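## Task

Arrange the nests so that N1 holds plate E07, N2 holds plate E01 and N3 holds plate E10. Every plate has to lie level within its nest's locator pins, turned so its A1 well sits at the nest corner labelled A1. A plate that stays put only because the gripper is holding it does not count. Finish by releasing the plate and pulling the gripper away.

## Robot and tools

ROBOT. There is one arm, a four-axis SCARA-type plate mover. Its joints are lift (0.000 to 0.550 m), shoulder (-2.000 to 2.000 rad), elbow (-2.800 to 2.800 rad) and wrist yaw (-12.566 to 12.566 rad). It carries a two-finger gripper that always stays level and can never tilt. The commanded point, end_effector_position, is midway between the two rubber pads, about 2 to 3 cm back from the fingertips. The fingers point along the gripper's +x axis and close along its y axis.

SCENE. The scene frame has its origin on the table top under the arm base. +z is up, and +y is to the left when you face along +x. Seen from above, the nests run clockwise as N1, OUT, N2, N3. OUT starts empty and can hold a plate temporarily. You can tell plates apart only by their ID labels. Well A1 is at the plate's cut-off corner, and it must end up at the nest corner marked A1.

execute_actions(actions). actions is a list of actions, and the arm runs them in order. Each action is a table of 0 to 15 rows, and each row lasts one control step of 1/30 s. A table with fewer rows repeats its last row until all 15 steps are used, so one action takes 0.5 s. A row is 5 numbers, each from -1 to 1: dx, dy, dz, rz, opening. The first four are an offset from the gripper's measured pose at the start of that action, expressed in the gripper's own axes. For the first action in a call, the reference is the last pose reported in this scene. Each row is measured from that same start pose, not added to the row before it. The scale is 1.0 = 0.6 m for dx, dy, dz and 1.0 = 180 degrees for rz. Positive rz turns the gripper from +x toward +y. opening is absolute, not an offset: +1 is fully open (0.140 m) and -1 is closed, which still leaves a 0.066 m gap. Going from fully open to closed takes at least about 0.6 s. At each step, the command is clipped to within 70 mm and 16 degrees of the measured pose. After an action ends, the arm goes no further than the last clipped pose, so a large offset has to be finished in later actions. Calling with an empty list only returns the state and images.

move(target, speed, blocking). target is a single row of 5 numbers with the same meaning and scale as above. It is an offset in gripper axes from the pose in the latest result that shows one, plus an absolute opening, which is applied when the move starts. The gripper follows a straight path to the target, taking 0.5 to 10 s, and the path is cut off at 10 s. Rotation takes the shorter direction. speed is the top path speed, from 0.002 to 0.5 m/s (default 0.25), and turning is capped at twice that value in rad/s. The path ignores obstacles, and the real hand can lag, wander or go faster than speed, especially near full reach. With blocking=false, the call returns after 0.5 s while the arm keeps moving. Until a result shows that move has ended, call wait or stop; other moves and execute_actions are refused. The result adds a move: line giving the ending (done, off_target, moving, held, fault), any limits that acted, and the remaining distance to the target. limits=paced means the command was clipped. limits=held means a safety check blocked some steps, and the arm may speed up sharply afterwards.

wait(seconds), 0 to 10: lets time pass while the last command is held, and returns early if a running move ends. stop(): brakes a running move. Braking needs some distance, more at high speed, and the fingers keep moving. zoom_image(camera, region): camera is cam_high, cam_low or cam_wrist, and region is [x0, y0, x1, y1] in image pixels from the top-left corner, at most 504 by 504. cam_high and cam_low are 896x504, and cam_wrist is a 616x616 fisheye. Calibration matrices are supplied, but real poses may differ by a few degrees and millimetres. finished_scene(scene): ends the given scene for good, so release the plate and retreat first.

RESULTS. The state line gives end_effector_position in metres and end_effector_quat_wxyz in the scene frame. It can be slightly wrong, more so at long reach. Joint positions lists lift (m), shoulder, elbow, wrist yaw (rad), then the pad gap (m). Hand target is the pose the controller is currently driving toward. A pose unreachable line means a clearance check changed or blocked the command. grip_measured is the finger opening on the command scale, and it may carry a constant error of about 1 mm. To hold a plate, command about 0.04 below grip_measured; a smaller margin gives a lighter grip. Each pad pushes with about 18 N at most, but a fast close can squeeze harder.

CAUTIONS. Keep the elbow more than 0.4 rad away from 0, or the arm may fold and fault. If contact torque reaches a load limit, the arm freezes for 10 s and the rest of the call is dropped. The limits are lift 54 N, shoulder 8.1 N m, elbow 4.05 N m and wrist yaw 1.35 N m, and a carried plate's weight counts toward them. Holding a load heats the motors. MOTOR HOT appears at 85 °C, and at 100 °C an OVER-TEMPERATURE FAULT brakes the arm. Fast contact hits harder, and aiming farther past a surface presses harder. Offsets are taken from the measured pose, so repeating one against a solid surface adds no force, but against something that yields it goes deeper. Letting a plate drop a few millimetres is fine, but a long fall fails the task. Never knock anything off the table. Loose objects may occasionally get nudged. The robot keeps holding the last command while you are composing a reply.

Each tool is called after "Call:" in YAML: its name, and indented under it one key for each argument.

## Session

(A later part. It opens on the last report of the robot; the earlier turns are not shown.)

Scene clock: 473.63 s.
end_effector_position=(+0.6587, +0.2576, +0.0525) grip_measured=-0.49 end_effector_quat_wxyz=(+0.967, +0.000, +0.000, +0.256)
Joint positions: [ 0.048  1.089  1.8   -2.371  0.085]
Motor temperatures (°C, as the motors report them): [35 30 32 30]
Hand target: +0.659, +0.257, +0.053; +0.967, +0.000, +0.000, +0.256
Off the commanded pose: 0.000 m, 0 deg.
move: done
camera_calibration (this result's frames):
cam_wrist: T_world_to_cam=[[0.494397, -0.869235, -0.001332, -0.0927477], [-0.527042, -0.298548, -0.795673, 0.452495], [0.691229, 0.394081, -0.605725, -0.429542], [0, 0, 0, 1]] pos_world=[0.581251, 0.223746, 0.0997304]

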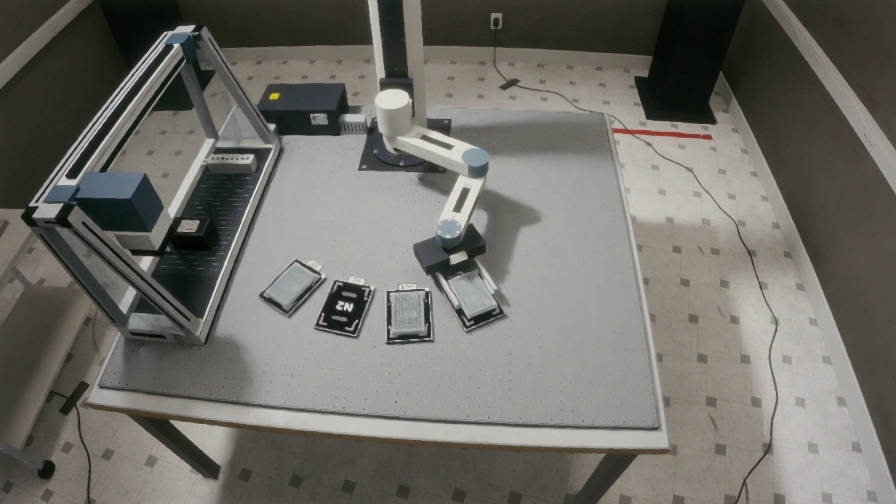

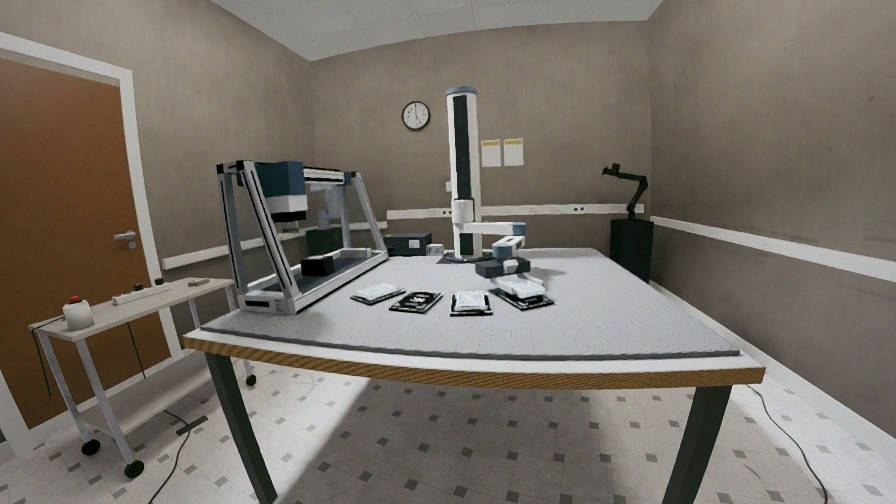

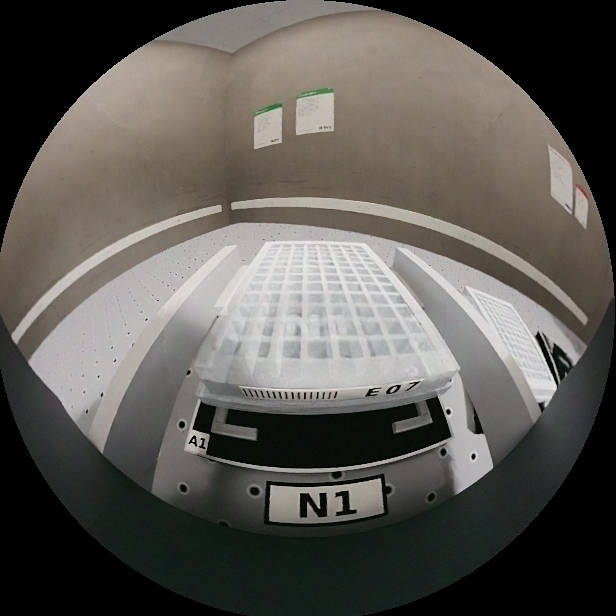

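Call:
zoom_image:
  camera: "cam_wrist"
  region: [175, 385, 265, 465]

Call:
zoom_image:
  camera: "cam_wrist"
  region: [380, 375, 470, 455]

Region (175, 385, 265, 465) of cam_wrist's 616x616 image, scaled by 5.600, with more detail than that image has.

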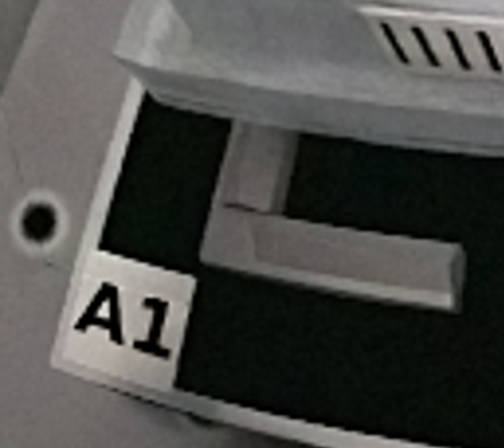

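Region (380, 375, 470, 455) of cam_wrist's 616x616 image, scaled by 5.600, with more detail than that image has.

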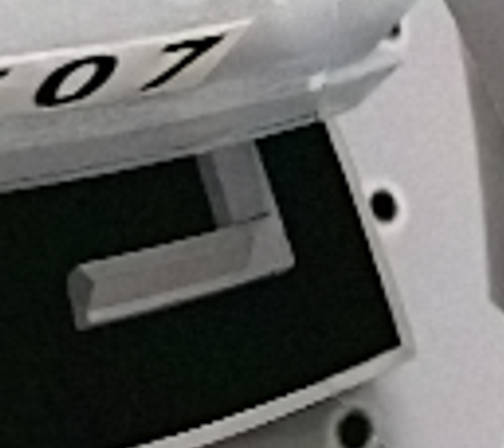

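Call:
execute_actions:
  actions:
    - [[0,-0.0005,-0.002,0,-0.55],[0,-0.0005,-0.006,0,-0.55],[0,-0.0005,-0.011,0,-0.55],[0,-0.0005,-0.016,0,-0.55],[0,-0.0005,-0.02,0,-0.55],[0,-0.0005,-0.0235,0,-0.55],[0,-0.0005,-0.0262,0,-0.55],[0,-0.0005,-0.0285,0,-0.55],[0,-0.0005,-0.0305,0,-0.55],[0,-0.0005,-0.0322,0,-0.55],[0,-0.0005,-0.0336,0,-0.55],[0,-0.0005,-0.0347,0,-0.55],[0,-0.0005,-0.0354,0,-0.55],[0,-0.0005,-0.0357,0,-0.55]]

Scene clock: 488.37 s.
end_effector_position=(+0.6588, +0.2573, +0.0311) grip_measured=-0.49 end_effector_quat_wxyz=(+0.967, +0.000, +0.000, +0.256)
Joint positions: [ 0.026  1.089  1.8   -2.371  0.085]
Motor temperatures (°C, as the motors report them): [35 30 32 30]
Hand target: +0.659, +0.257, +0.031; +0.967, +0.000, +0.000, +0.256
Off the commanded pose: 0.000 m, 0 deg.
camera_calibration (this result's frames):
cam_wrist: T_world_to_cam=[[0.494241, -0.869324, -0.001332, -0.0929261], [-0.527096, -0.298453, -0.795673, 0.435443], [0.6913, 0.393956, -0.605725, -0.442542], [0, 0, 0, 1]] pos_world=[0.581377, 0.223518, 0.0782874]

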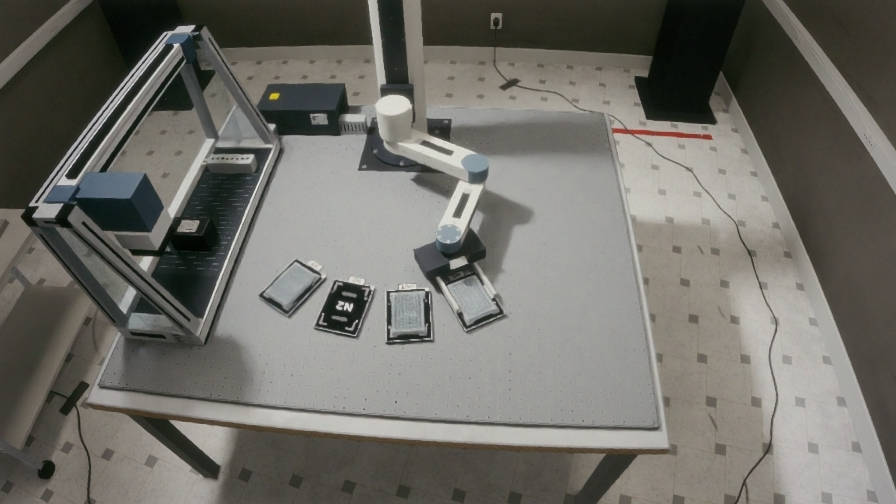

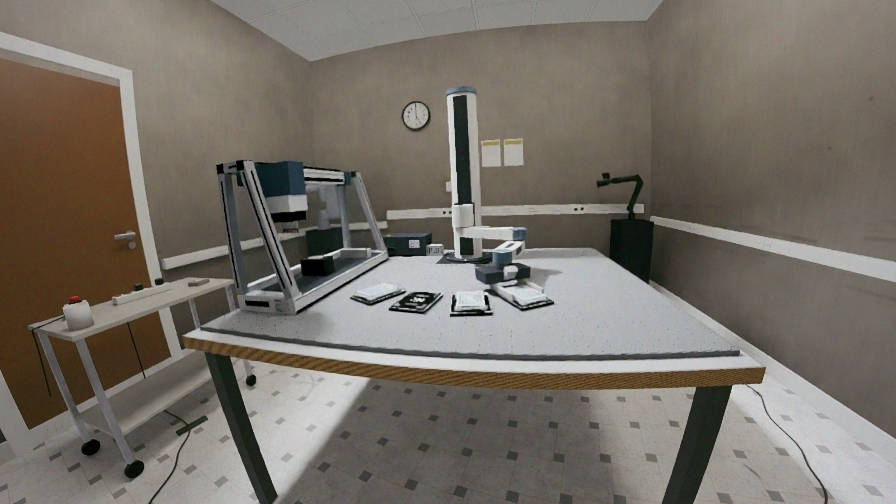

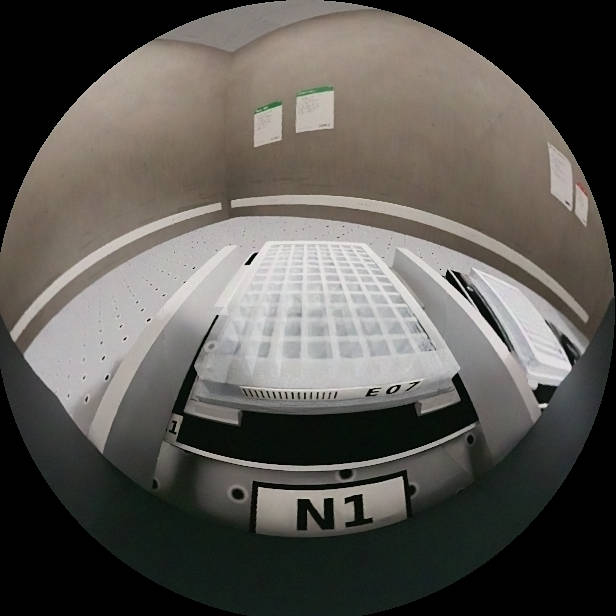

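Seated. Release and lift.

Call:
execute_actions:
  actions:
    - [[0,0,0,0,-0.45],[0,0,0,0,-0.38],[0,0,0,0,-0.3],[0,0,0,0,-0.22],[0,0,0,0,-0.15],[0,0,0,0,-0.15],[0,0,0.003,0,-0.15],[0,0,0.007,0,-0.15],[0,0,0.012,0,-0.15],[0,0,0.017,0,-0.15],[0,0,0.022,0,-0.15],[0,0,0.026,0,-0.15],[0,0,0.028,0,-0.15],[0,0,0.028,0,-0.15],[0,0,0.028,0,-0.15]]

Call:
zoom_image:
  camera: "cam_wrist"
  region: [170, 250, 470, 470]

Scene clock: 496.17 s.
end_effector_position=(+0.6588, +0.2573, +0.0481) grip_measured=-0.15 end_effector_quat_wxyz=(+0.967, +0.000, +0.000, +0.256)
Joint positions: [ 0.043  1.089  1.8   -2.371  0.097]
Motor temperatures (°C, as the motors report them): [35 30 32 30]
Hand target: +0.659, +0.257, +0.048; +0.967, +0.000, +0.000, +0.256
Off the commanded pose: 0.000 m, 0 deg.
camera_calibration (this result's frames):
cam_wrist: T_world_to_cam=[[0.494267, -0.869309, -0.001332, -0.0929157], [-0.527087, -0.298469, -0.795673, 0.449012], [0.691288, 0.393977, -0.605725, -0.432212], [0, 0, 0, 1]] pos_world=[0.581377, 0.223526, 0.0953408]

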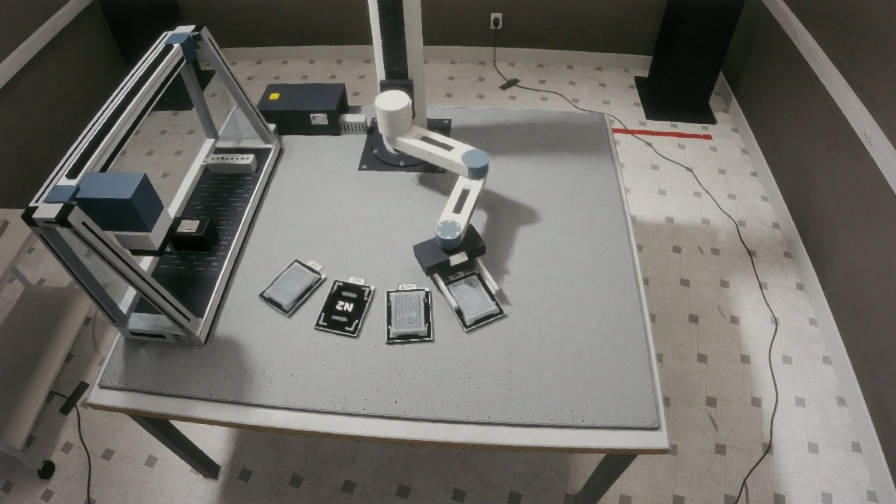

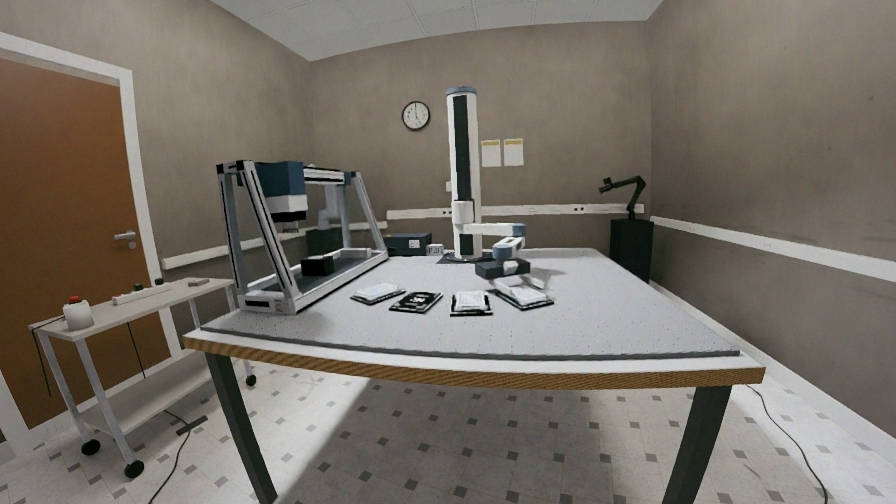

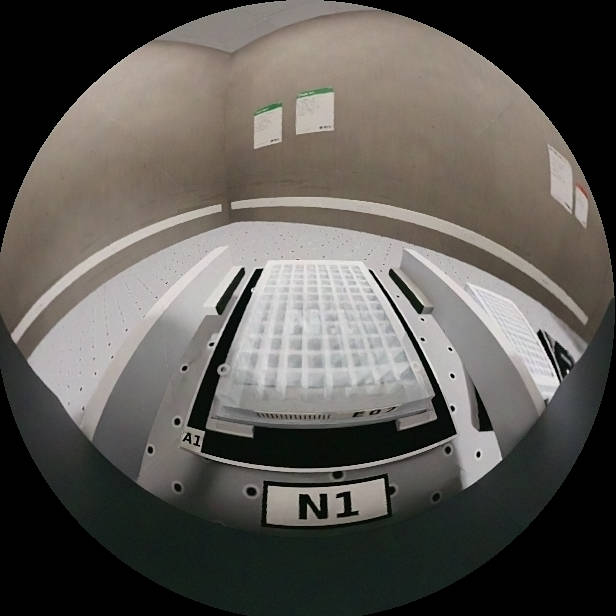

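Region (170, 250, 470, 470) of cam_wrist's 616x616 image, scaled by 1.680, with more detail than that image has; it fills the top 370 rows of this view, and the rest is white.

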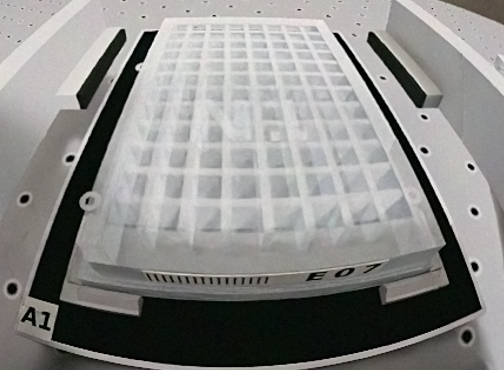

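Call:
move:
  target: [-0.0548, -0.2902, 0, -0.1204, -0.15]
  speed: 0.5

Scene clock: 502.63 s.
end_effector_position=(+0.7165, +0.0896, +0.0481) grip_measured=-0.15 end_effector_quat_wxyz=(+0.998, +0.000, +0.000, +0.070)
Joint positions: [ 0.043  0.78   1.805 -2.445  0.097]
Motor temperatures (°C, as the motors report them): [35 30 32 30]
Hand target: +0.716, +0.090, +0.048; +0.998, +0.000, +0.000, +0.070
Off the commanded pose: 0.000 m, 0 deg.
move: done
camera_calibration (this result's frames):
cam_wrist: T_world_to_cam=[[0.138392, -0.990377, -0.001332, -0.00136919], [-0.600044, -0.082778, -0.795673, 0.462247], [0.787906, 0.110914, -0.605725, -0.449855], [0, 0, 0, 1]] pos_world=[0.632001, 0.086803, 0.0953071]

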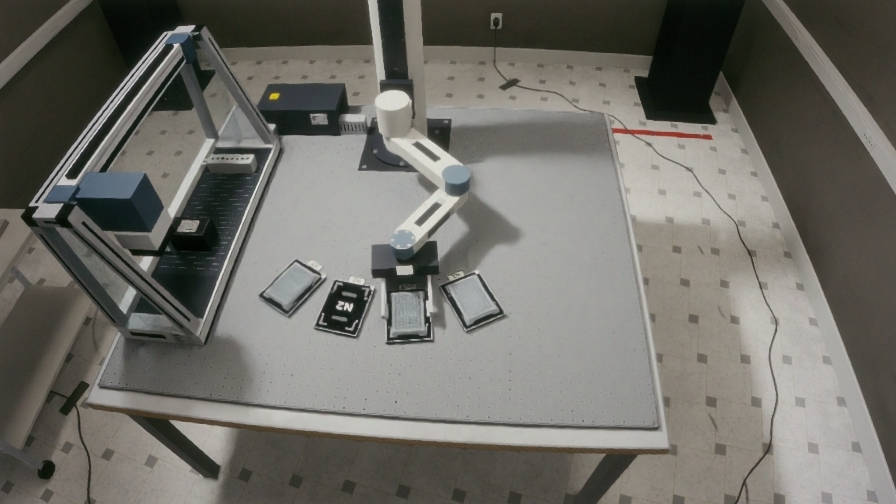

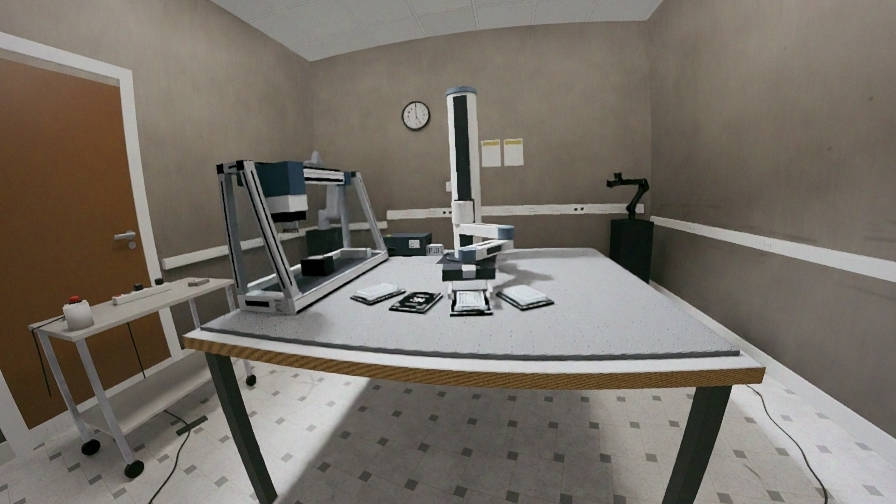

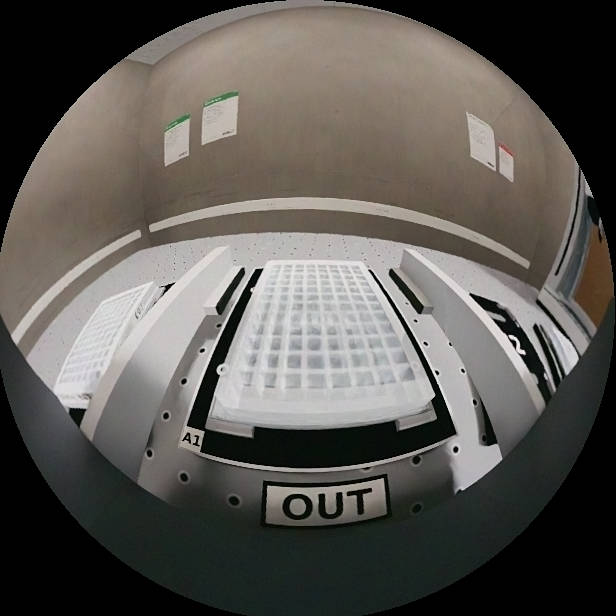

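Call:
execute_actions:
  actions:
    - [[0,0,-0.002,0,-0.17],[0,0,-0.005,0,-0.19],[0,0,-0.009,0,-0.21],[0,0,-0.013,0,-0.23],[0,0,-0.017,0,-0.25],[0,0,-0.021,0,-0.27],[0,0,-0.024,0,-0.29],[0,0,-0.0265,0,-0.31],[0,0,-0.028,0,-0.33],[0,0,-0.0287,0,-0.35],[0,0,-0.0287,0,-0.37],[0,0,-0.0287,0,-0.39],[0,0,-0.0287,0,-0.41],[0,0,-0.0287,0,-0.43],[0,0,-0.0287,0,-0.45]]
    - [[0,0,0,0,-0.47],[0,0,0,0,-0.49],[0,0,0,0,-0.51],[0,0,0,0,-0.53],[0,0,0,0,-0.55],[0,0,0,0,-0.55],[0,0,0,0,-0.55],[0,0,0.002,0,-0.55],[0,0,0.005,0,-0.55],[0,0,0.009,0,-0.55],[0,0,0.013,0,-0.55],[0,0,0.017,0,-0.55],[0,0,0.02,0,-0.55],[0,0,0.02,0,-0.55],[0,0,0.02,0,-0.55]]

Scene clock: 513.40 s.
end_effector_position=(+0.7165, +0.0896, +0.0431) grip_measured=-0.49 end_effector_quat_wxyz=(+0.998, +0.000, +0.000, +0.070)
Joint positions: [ 0.038  0.78   1.805 -2.446  0.085]
Motor temperatures (°C, as the motors report them): [35 30 32 30]
Hand target: +0.716, +0.090, +0.043; +0.998, +0.000, +0.000, +0.070
Off the commanded pose: 0.000 m, 0 deg.
camera_calibration (this result's frames):
cam_wrist: T_world_to_cam=[[0.138395, -0.990376, -0.001332, -0.00137144], [-0.600043, -0.0827796, -0.795673, 0.458223], [0.787905, 0.110916, -0.605725, -0.452919], [0, 0, 0, 1]] pos_world=[0.632001, 0.0868094, 0.0902494]

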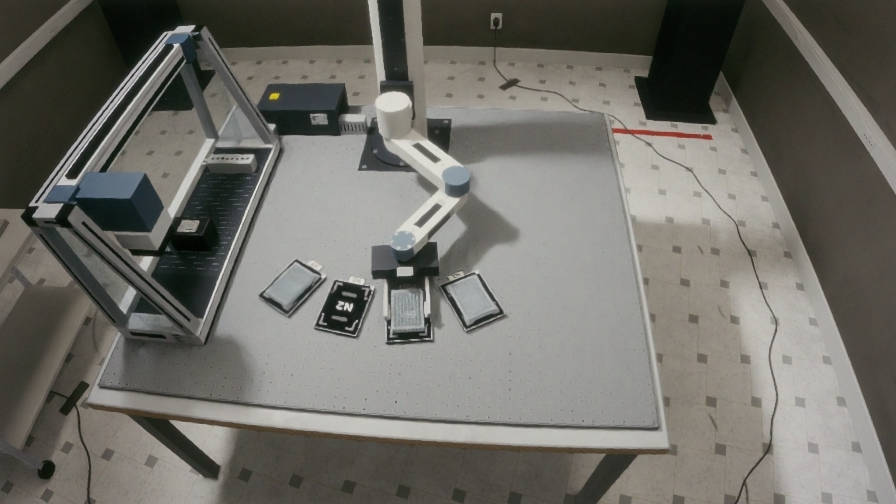

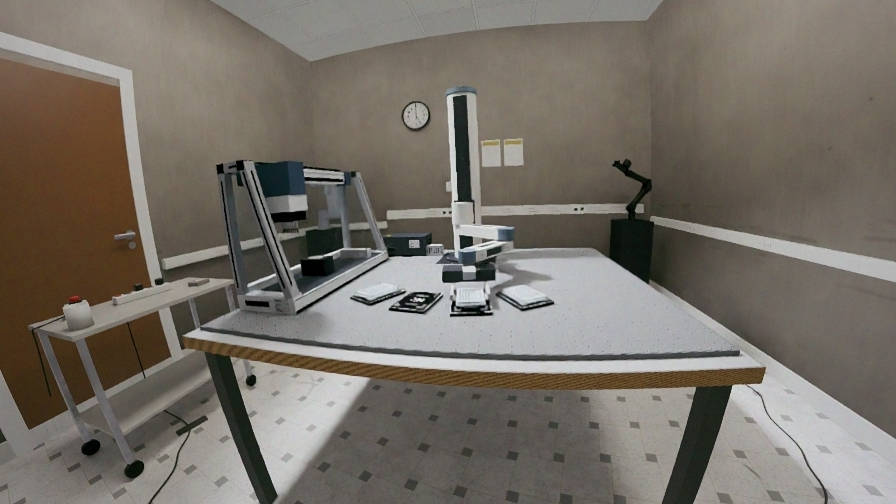

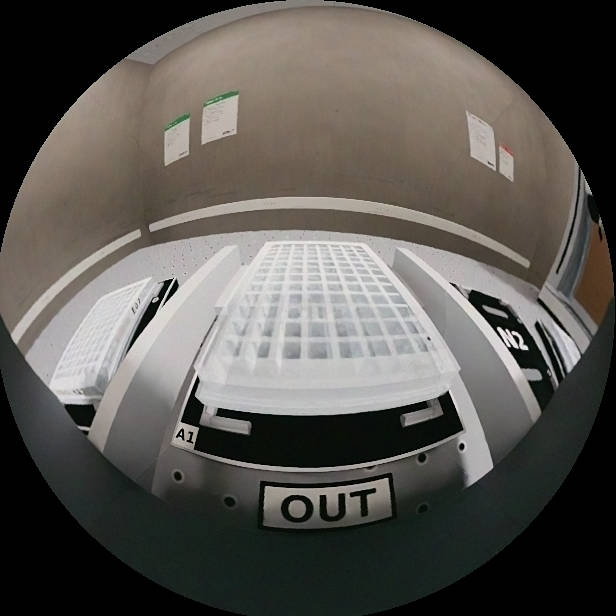

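Call:
move:
  target: [-0.0619, -0.2864, 0, -0.0942, -0.55]
  speed: 0.45

Call:
zoom_image:
  camera: "cam_wrist"
  region: [165, 375, 255, 465]

Call:
zoom_image:
  camera: "cam_wrist"
  region: [385, 365, 475, 455]

Scene clock: 520.60 s.
end_effector_position=(+0.7036, -0.0859, +0.0430) grip_measured=-0.49 end_effector_quat_wxyz=(+0.997, +0.000, +0.000, -0.078)
Joint positions: [ 0.038  0.481  1.723 -2.36   0.085]
Motor temperatures (°C, as the motors report them): [35 30 32 30]
Hand target: +0.704, -0.086, +0.043; +0.997, +0.000, +0.000, -0.078
Off the commanded pose: 0.000 m, 0 deg.
move: done
camera_calibration (this result's frames):
cam_wrist: T_world_to_cam=[[-0.156445, -0.987686, -0.001332, 0.0342821], [-0.598101, 0.0958098, -0.795673, 0.449898], [0.786002, -0.123683, -0.605725, -0.442137], [0, 0, 0, 1]] pos_world=[0.621968, -0.0639293, 0.0902035]

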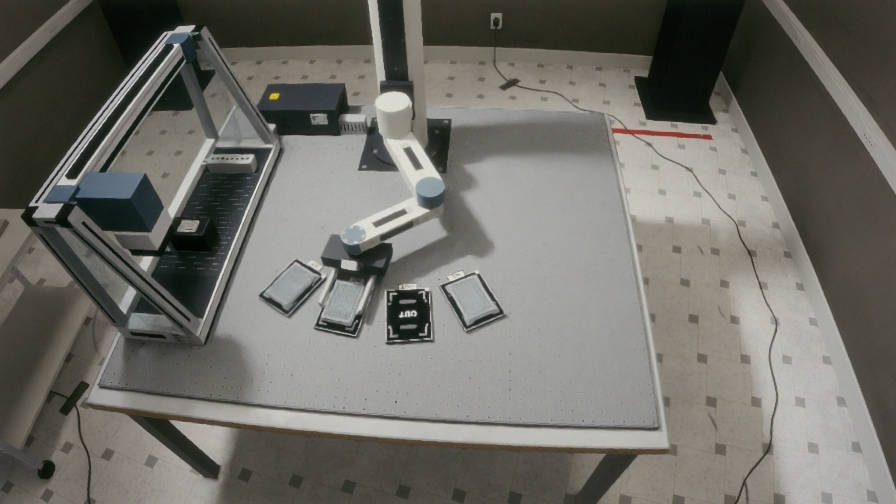

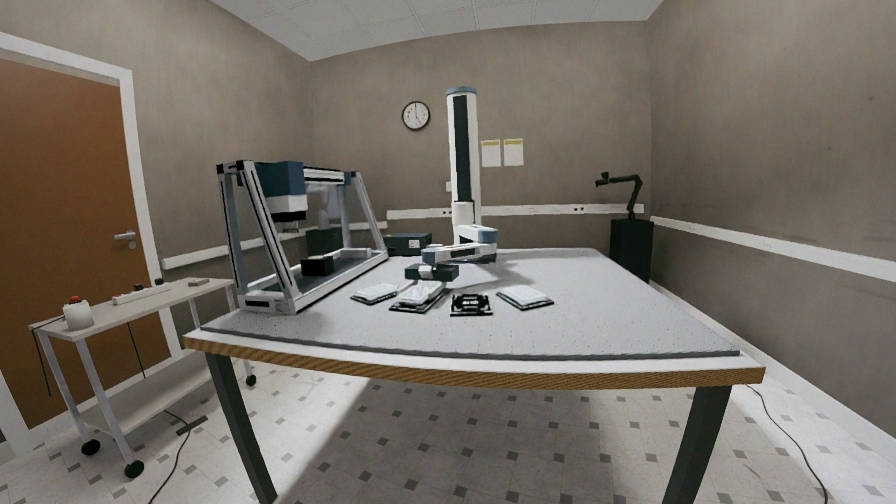

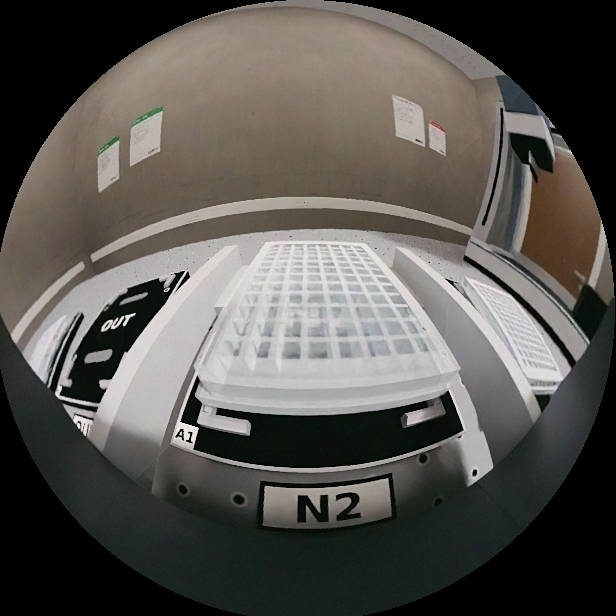

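Region (165, 375, 255, 465) of cam_wrist's 616x616 image, scaled by 5.600, with more detail than that image has.

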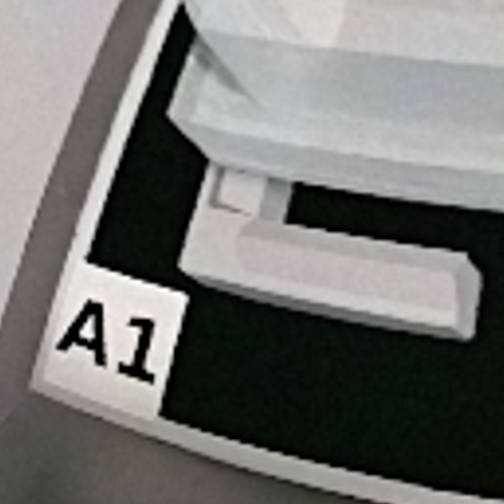

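Region (385, 365, 475, 455) of cam_wrist's 616x616 image, scaled by 5.600, with more detail than that image has.

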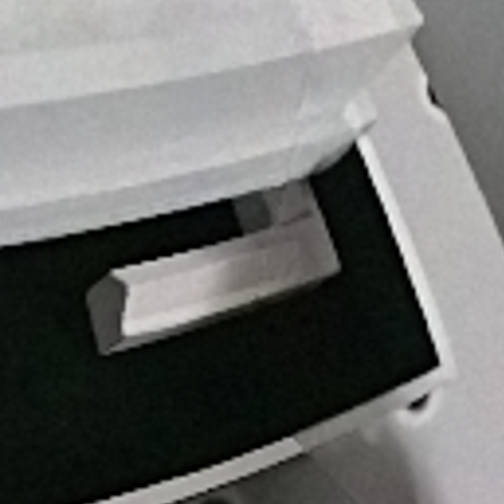

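Call:
execute_actions:
  actions:
    - [[-0.0003,0.0003,-0.001,0,-0.55],[-0.0003,0.0003,-0.003,0,-0.55],[-0.0003,0.0003,-0.005,0,-0.55],[-0.0003,0.0003,-0.007,0,-0.55],[-0.0003,0.0003,-0.009,0,-0.55],[-0.0003,0.0003,-0.011,0,-0.55],[-0.0003,0.0003,-0.013,0,-0.55],[-0.0003,0.0003,-0.0147,0,-0.55],[-0.0003,0.0003,-0.0162,0,-0.55],[-0.0003,0.0003,-0.0175,0,-0.55],[-0.0003,0.0003,-0.0185,0,-0.55],[-0.0003,0.0003,-0.0193,0,-0.55],[-0.0003,0.0003,-0.0198,0,-0.55]]

Scene clock: 527.83 s.
end_effector_position=(+0.7034, -0.0857, +0.0311) grip_measured=-0.49 end_effector_quat_wxyz=(+0.997, +0.000, +0.000, -0.078)
Joint positions: [ 0.026  0.481  1.722 -2.36   0.085]
Motor temperatures (°C, as the motors report them): [35 30 32 30]
Hand target: +0.703, -0.086, +0.031; +0.997, +0.000, +0.000, -0.078
Off the commanded pose: 0.000 m, 0 deg.
camera_calibration (this result's frames):
cam_wrist: T_world_to_cam=[[-0.156713, -0.987643, -0.001332, 0.0345459], [-0.598075, 0.0959719, -0.795673, 0.440299], [0.785969, -0.123896, -0.605725, -0.449218], [0, 0, 0, 1]] pos_world=[0.621817, -0.0637934, 0.0782773]

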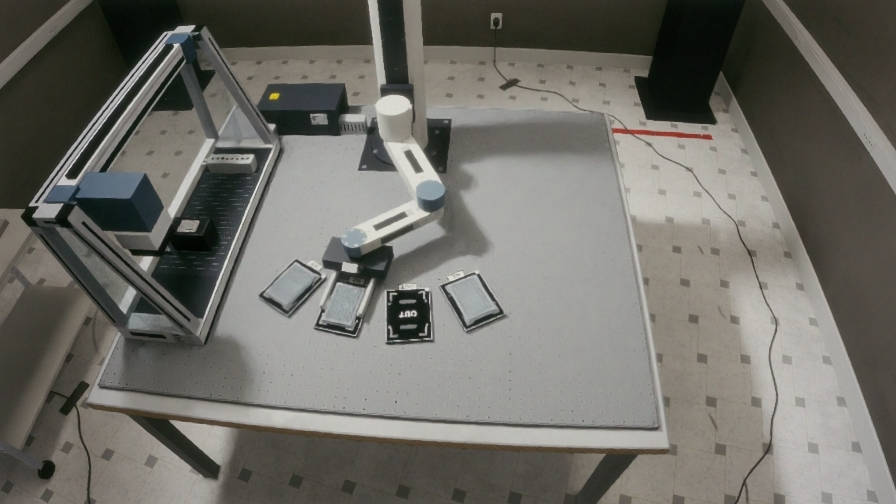

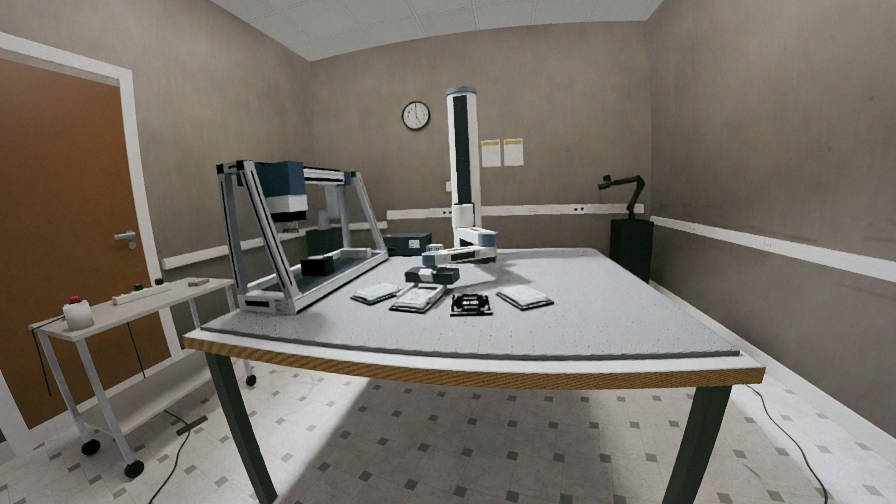

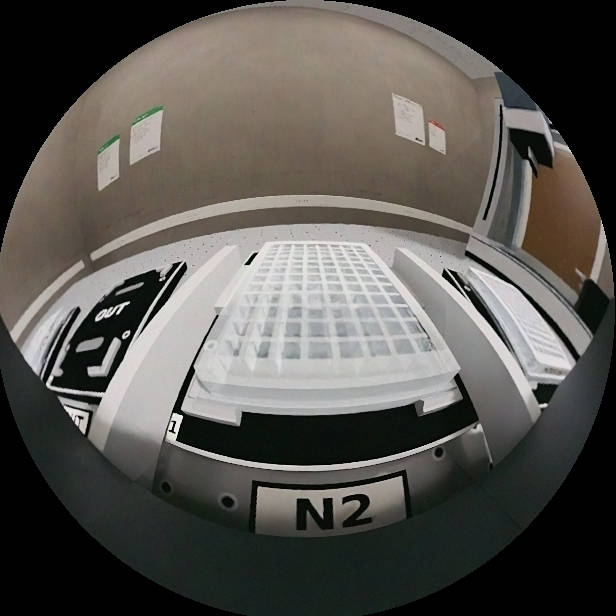

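Call:
execute_actions:
  actions:
    - [[0,0,0,0,-0.45],[0,0,0,0,-0.38],[0,0,0,0,-0.3],[0,0,0,0,-0.22],[0,0,0,0,-0.15],[0,0,0,0,-0.1],[0,0,0.003,0,-0.05],[0,0,0.008,0,0],[0,0,0.015,0,0.05],[0,0,0.023,0,0.1],[0,0,0.032,0,0.15],[0,0,0.041,0,0.2],[0,0,0.05,0,0.25],[0,0,0.059,0,0.3],[0,0,0.068,0,0.35]]
    - [[-0.01,0,0.02,0,0.4],[-0.025,0,0.03,0,0.5],[-0.045,0,0.04,0,0.6],[-0.07,0,0.05,0,0.7],[-0.095,0,0.058,0,0.8],[-0.12,0,0.066,0,0.9],[-0.145,0,0.072,0,1],[-0.17,0,0.078,0,1],[-0.195,0,0.083,0,1],[-0.22,0,0.087,0,1],[-0.24,0,0.09,0,1],[-0.255,0,0.09,0,1],[-0.265,0,0.09,0,1],[-0.27,0,0.09,0,1],[-0.27,0,0.09,0,1]]

Scene clock: 537.00 s.
end_effector_position=(+0.5762, -0.0680, +0.1118) grip_measured=+1.00 end_effector_quat_wxyz=(+0.997, +0.000, +0.000, -0.083)
Joint positions: [ 0.107  0.739  1.068 -1.974  0.14 ]
Motor temperatures (°C, as the motors report them): [35 30 32 30]
Hand target: +0.550, -0.062, +0.113; +0.997, +0.000, +0.000, -0.081
Off the commanded pose: 0.034 m, 1 deg.
camera_calibration (this result's frames):
cam_wrist: T_world_to_cam=[[-0.166977, -0.98596, -0.001332, 0.0382319], [-0.597045, 0.102187, -0.795673, 0.426559], [0.784638, -0.132064, -0.605725, -0.297937], [0, 0, 0, 1]] pos_world=[0.494831, -0.0452403, 0.158985]

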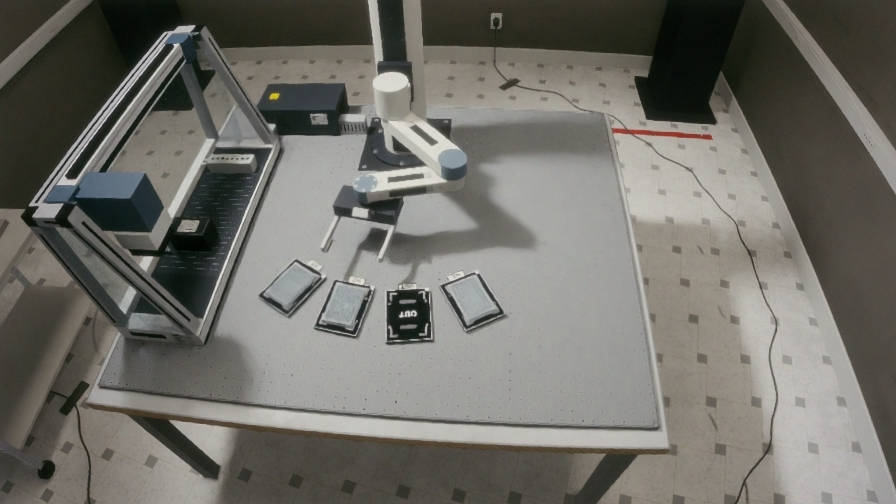

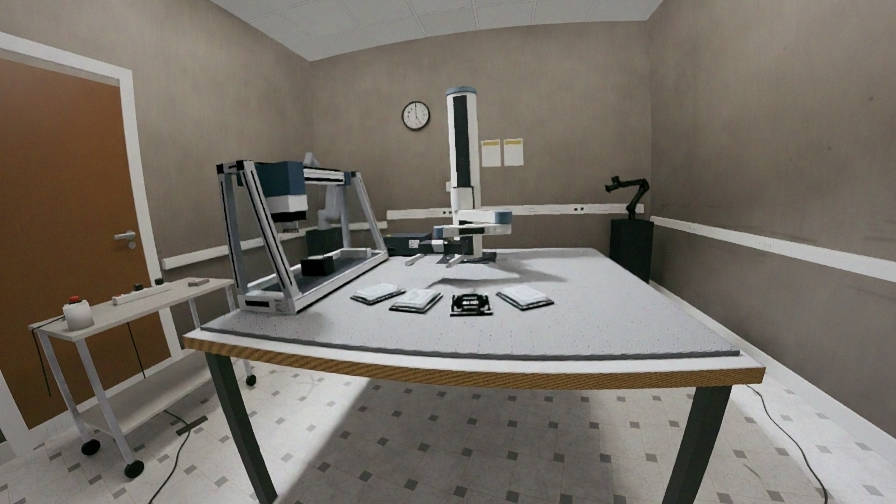

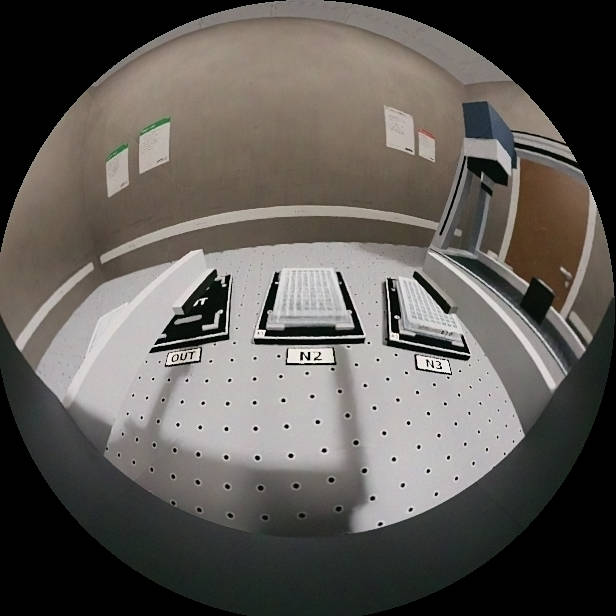

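Call:
execute_actions:
  actions: []

Call:
zoom_image:
  camera: "cam_wrist"
  region: [245, 250, 475, 370]

Call:
zoom_image:
  camera: "cam_high"
  region: [250, 250, 520, 350]

Scene clock: 540.77 s.
end_effector_position=(+0.5505, -0.0625, +0.1134) grip_measured=+1.00 end_effector_quat_wxyz=(+0.997, +0.000, +0.000, -0.081)
Joint positions: [ 0.108  0.781  0.951 -1.894  0.14 ]
Motor temperatures (°C, as the motors report them): [35 30 32 30]
Hand target: +0.550, -0.062, +0.113; +0.997, +0.000, +0.000, -0.081
Off the commanded pose: 0.007 m, 0 deg.
camera_calibration (this result's frames):
cam_wrist: T_world_to_cam=[[-0.162211, -0.986755, -0.001332, 0.0367617], [-0.597531, 0.0993011, -0.795673, 0.411945], [0.785267, -0.128271, -0.605725, -0.276149], [0, 0, 0, 1]] pos_world=[0.468964, -0.0400538, 0.160552]

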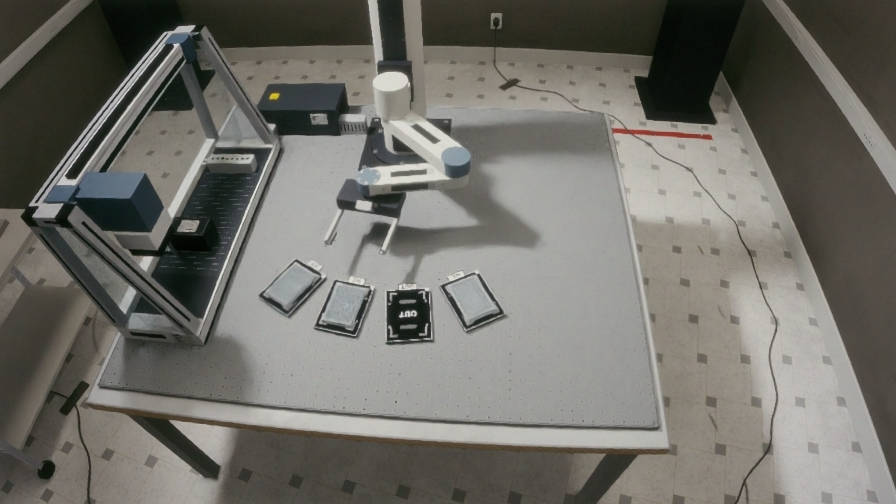

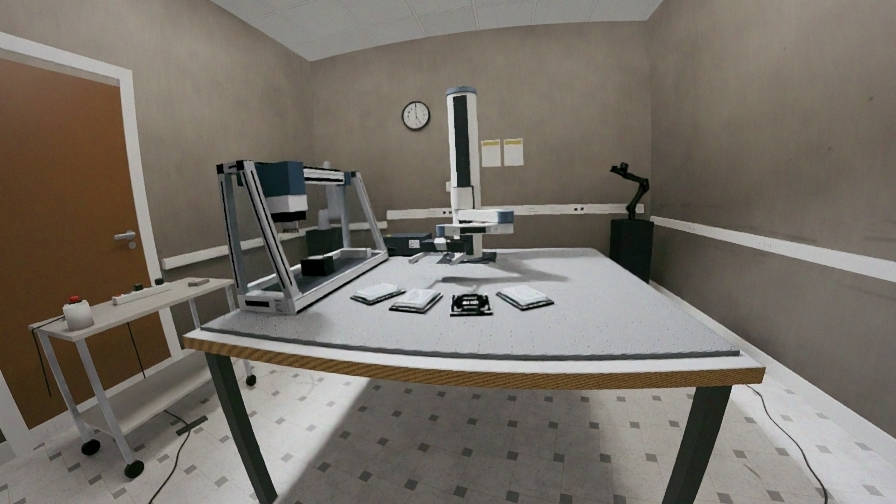

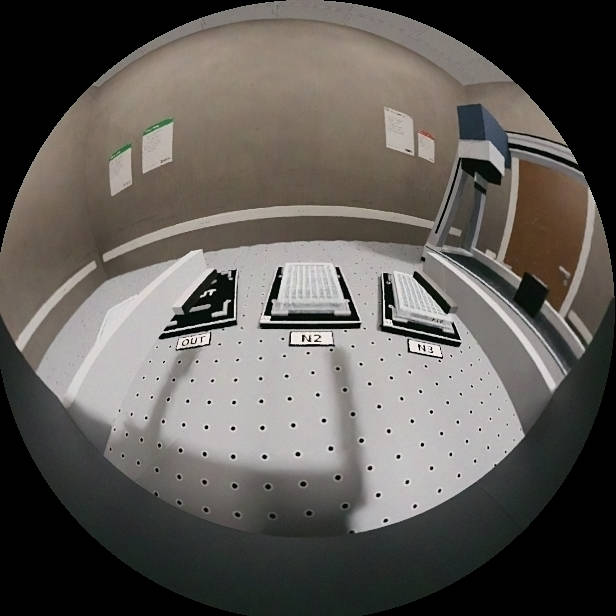

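Region (245, 250, 475, 370) of cam_wrist's 616x616 image, scaled by 2.191, with more detail than that image has; it fills the top 263 rows of this view, and the rest is white.

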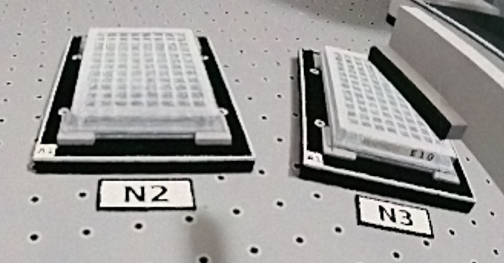

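Region (250, 250, 520, 350) of cam_high's 896x504 image, scaled by 1.867, with more detail than that image has; it fills the top 187 rows of this view, and the rest is white.

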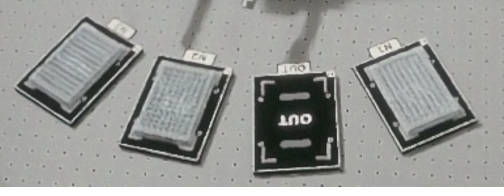

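Call:
zoom_image:
  camera: "cam_wrist"
  region: [375, 265, 465, 345]

Call:
zoom_image:
  camera: "cam_wrist"
  region: [255, 255, 365, 335]

Region (375, 265, 465, 345) of cam_wrist's 616x616 image, scaled by 5.600, with more detail than that image has.

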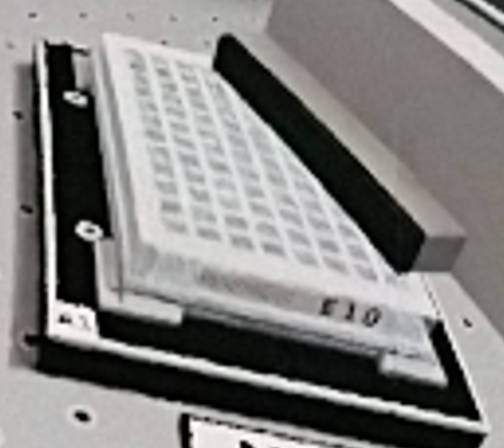

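Region (255, 255, 365, 335) of cam_wrist's 616x616 image, scaled by 4.582, with more detail than that image has; it fills the top 367 rows of this view, and the rest is white.

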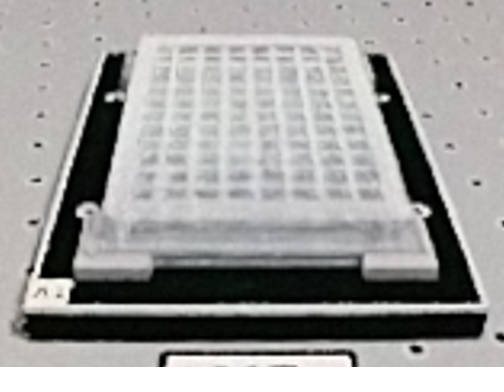

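Both have the chamfer at near-left and sit flat. Finishing scene 1.

Call:
finished_scene:
  scene: 1

The scene is finished: the task was done.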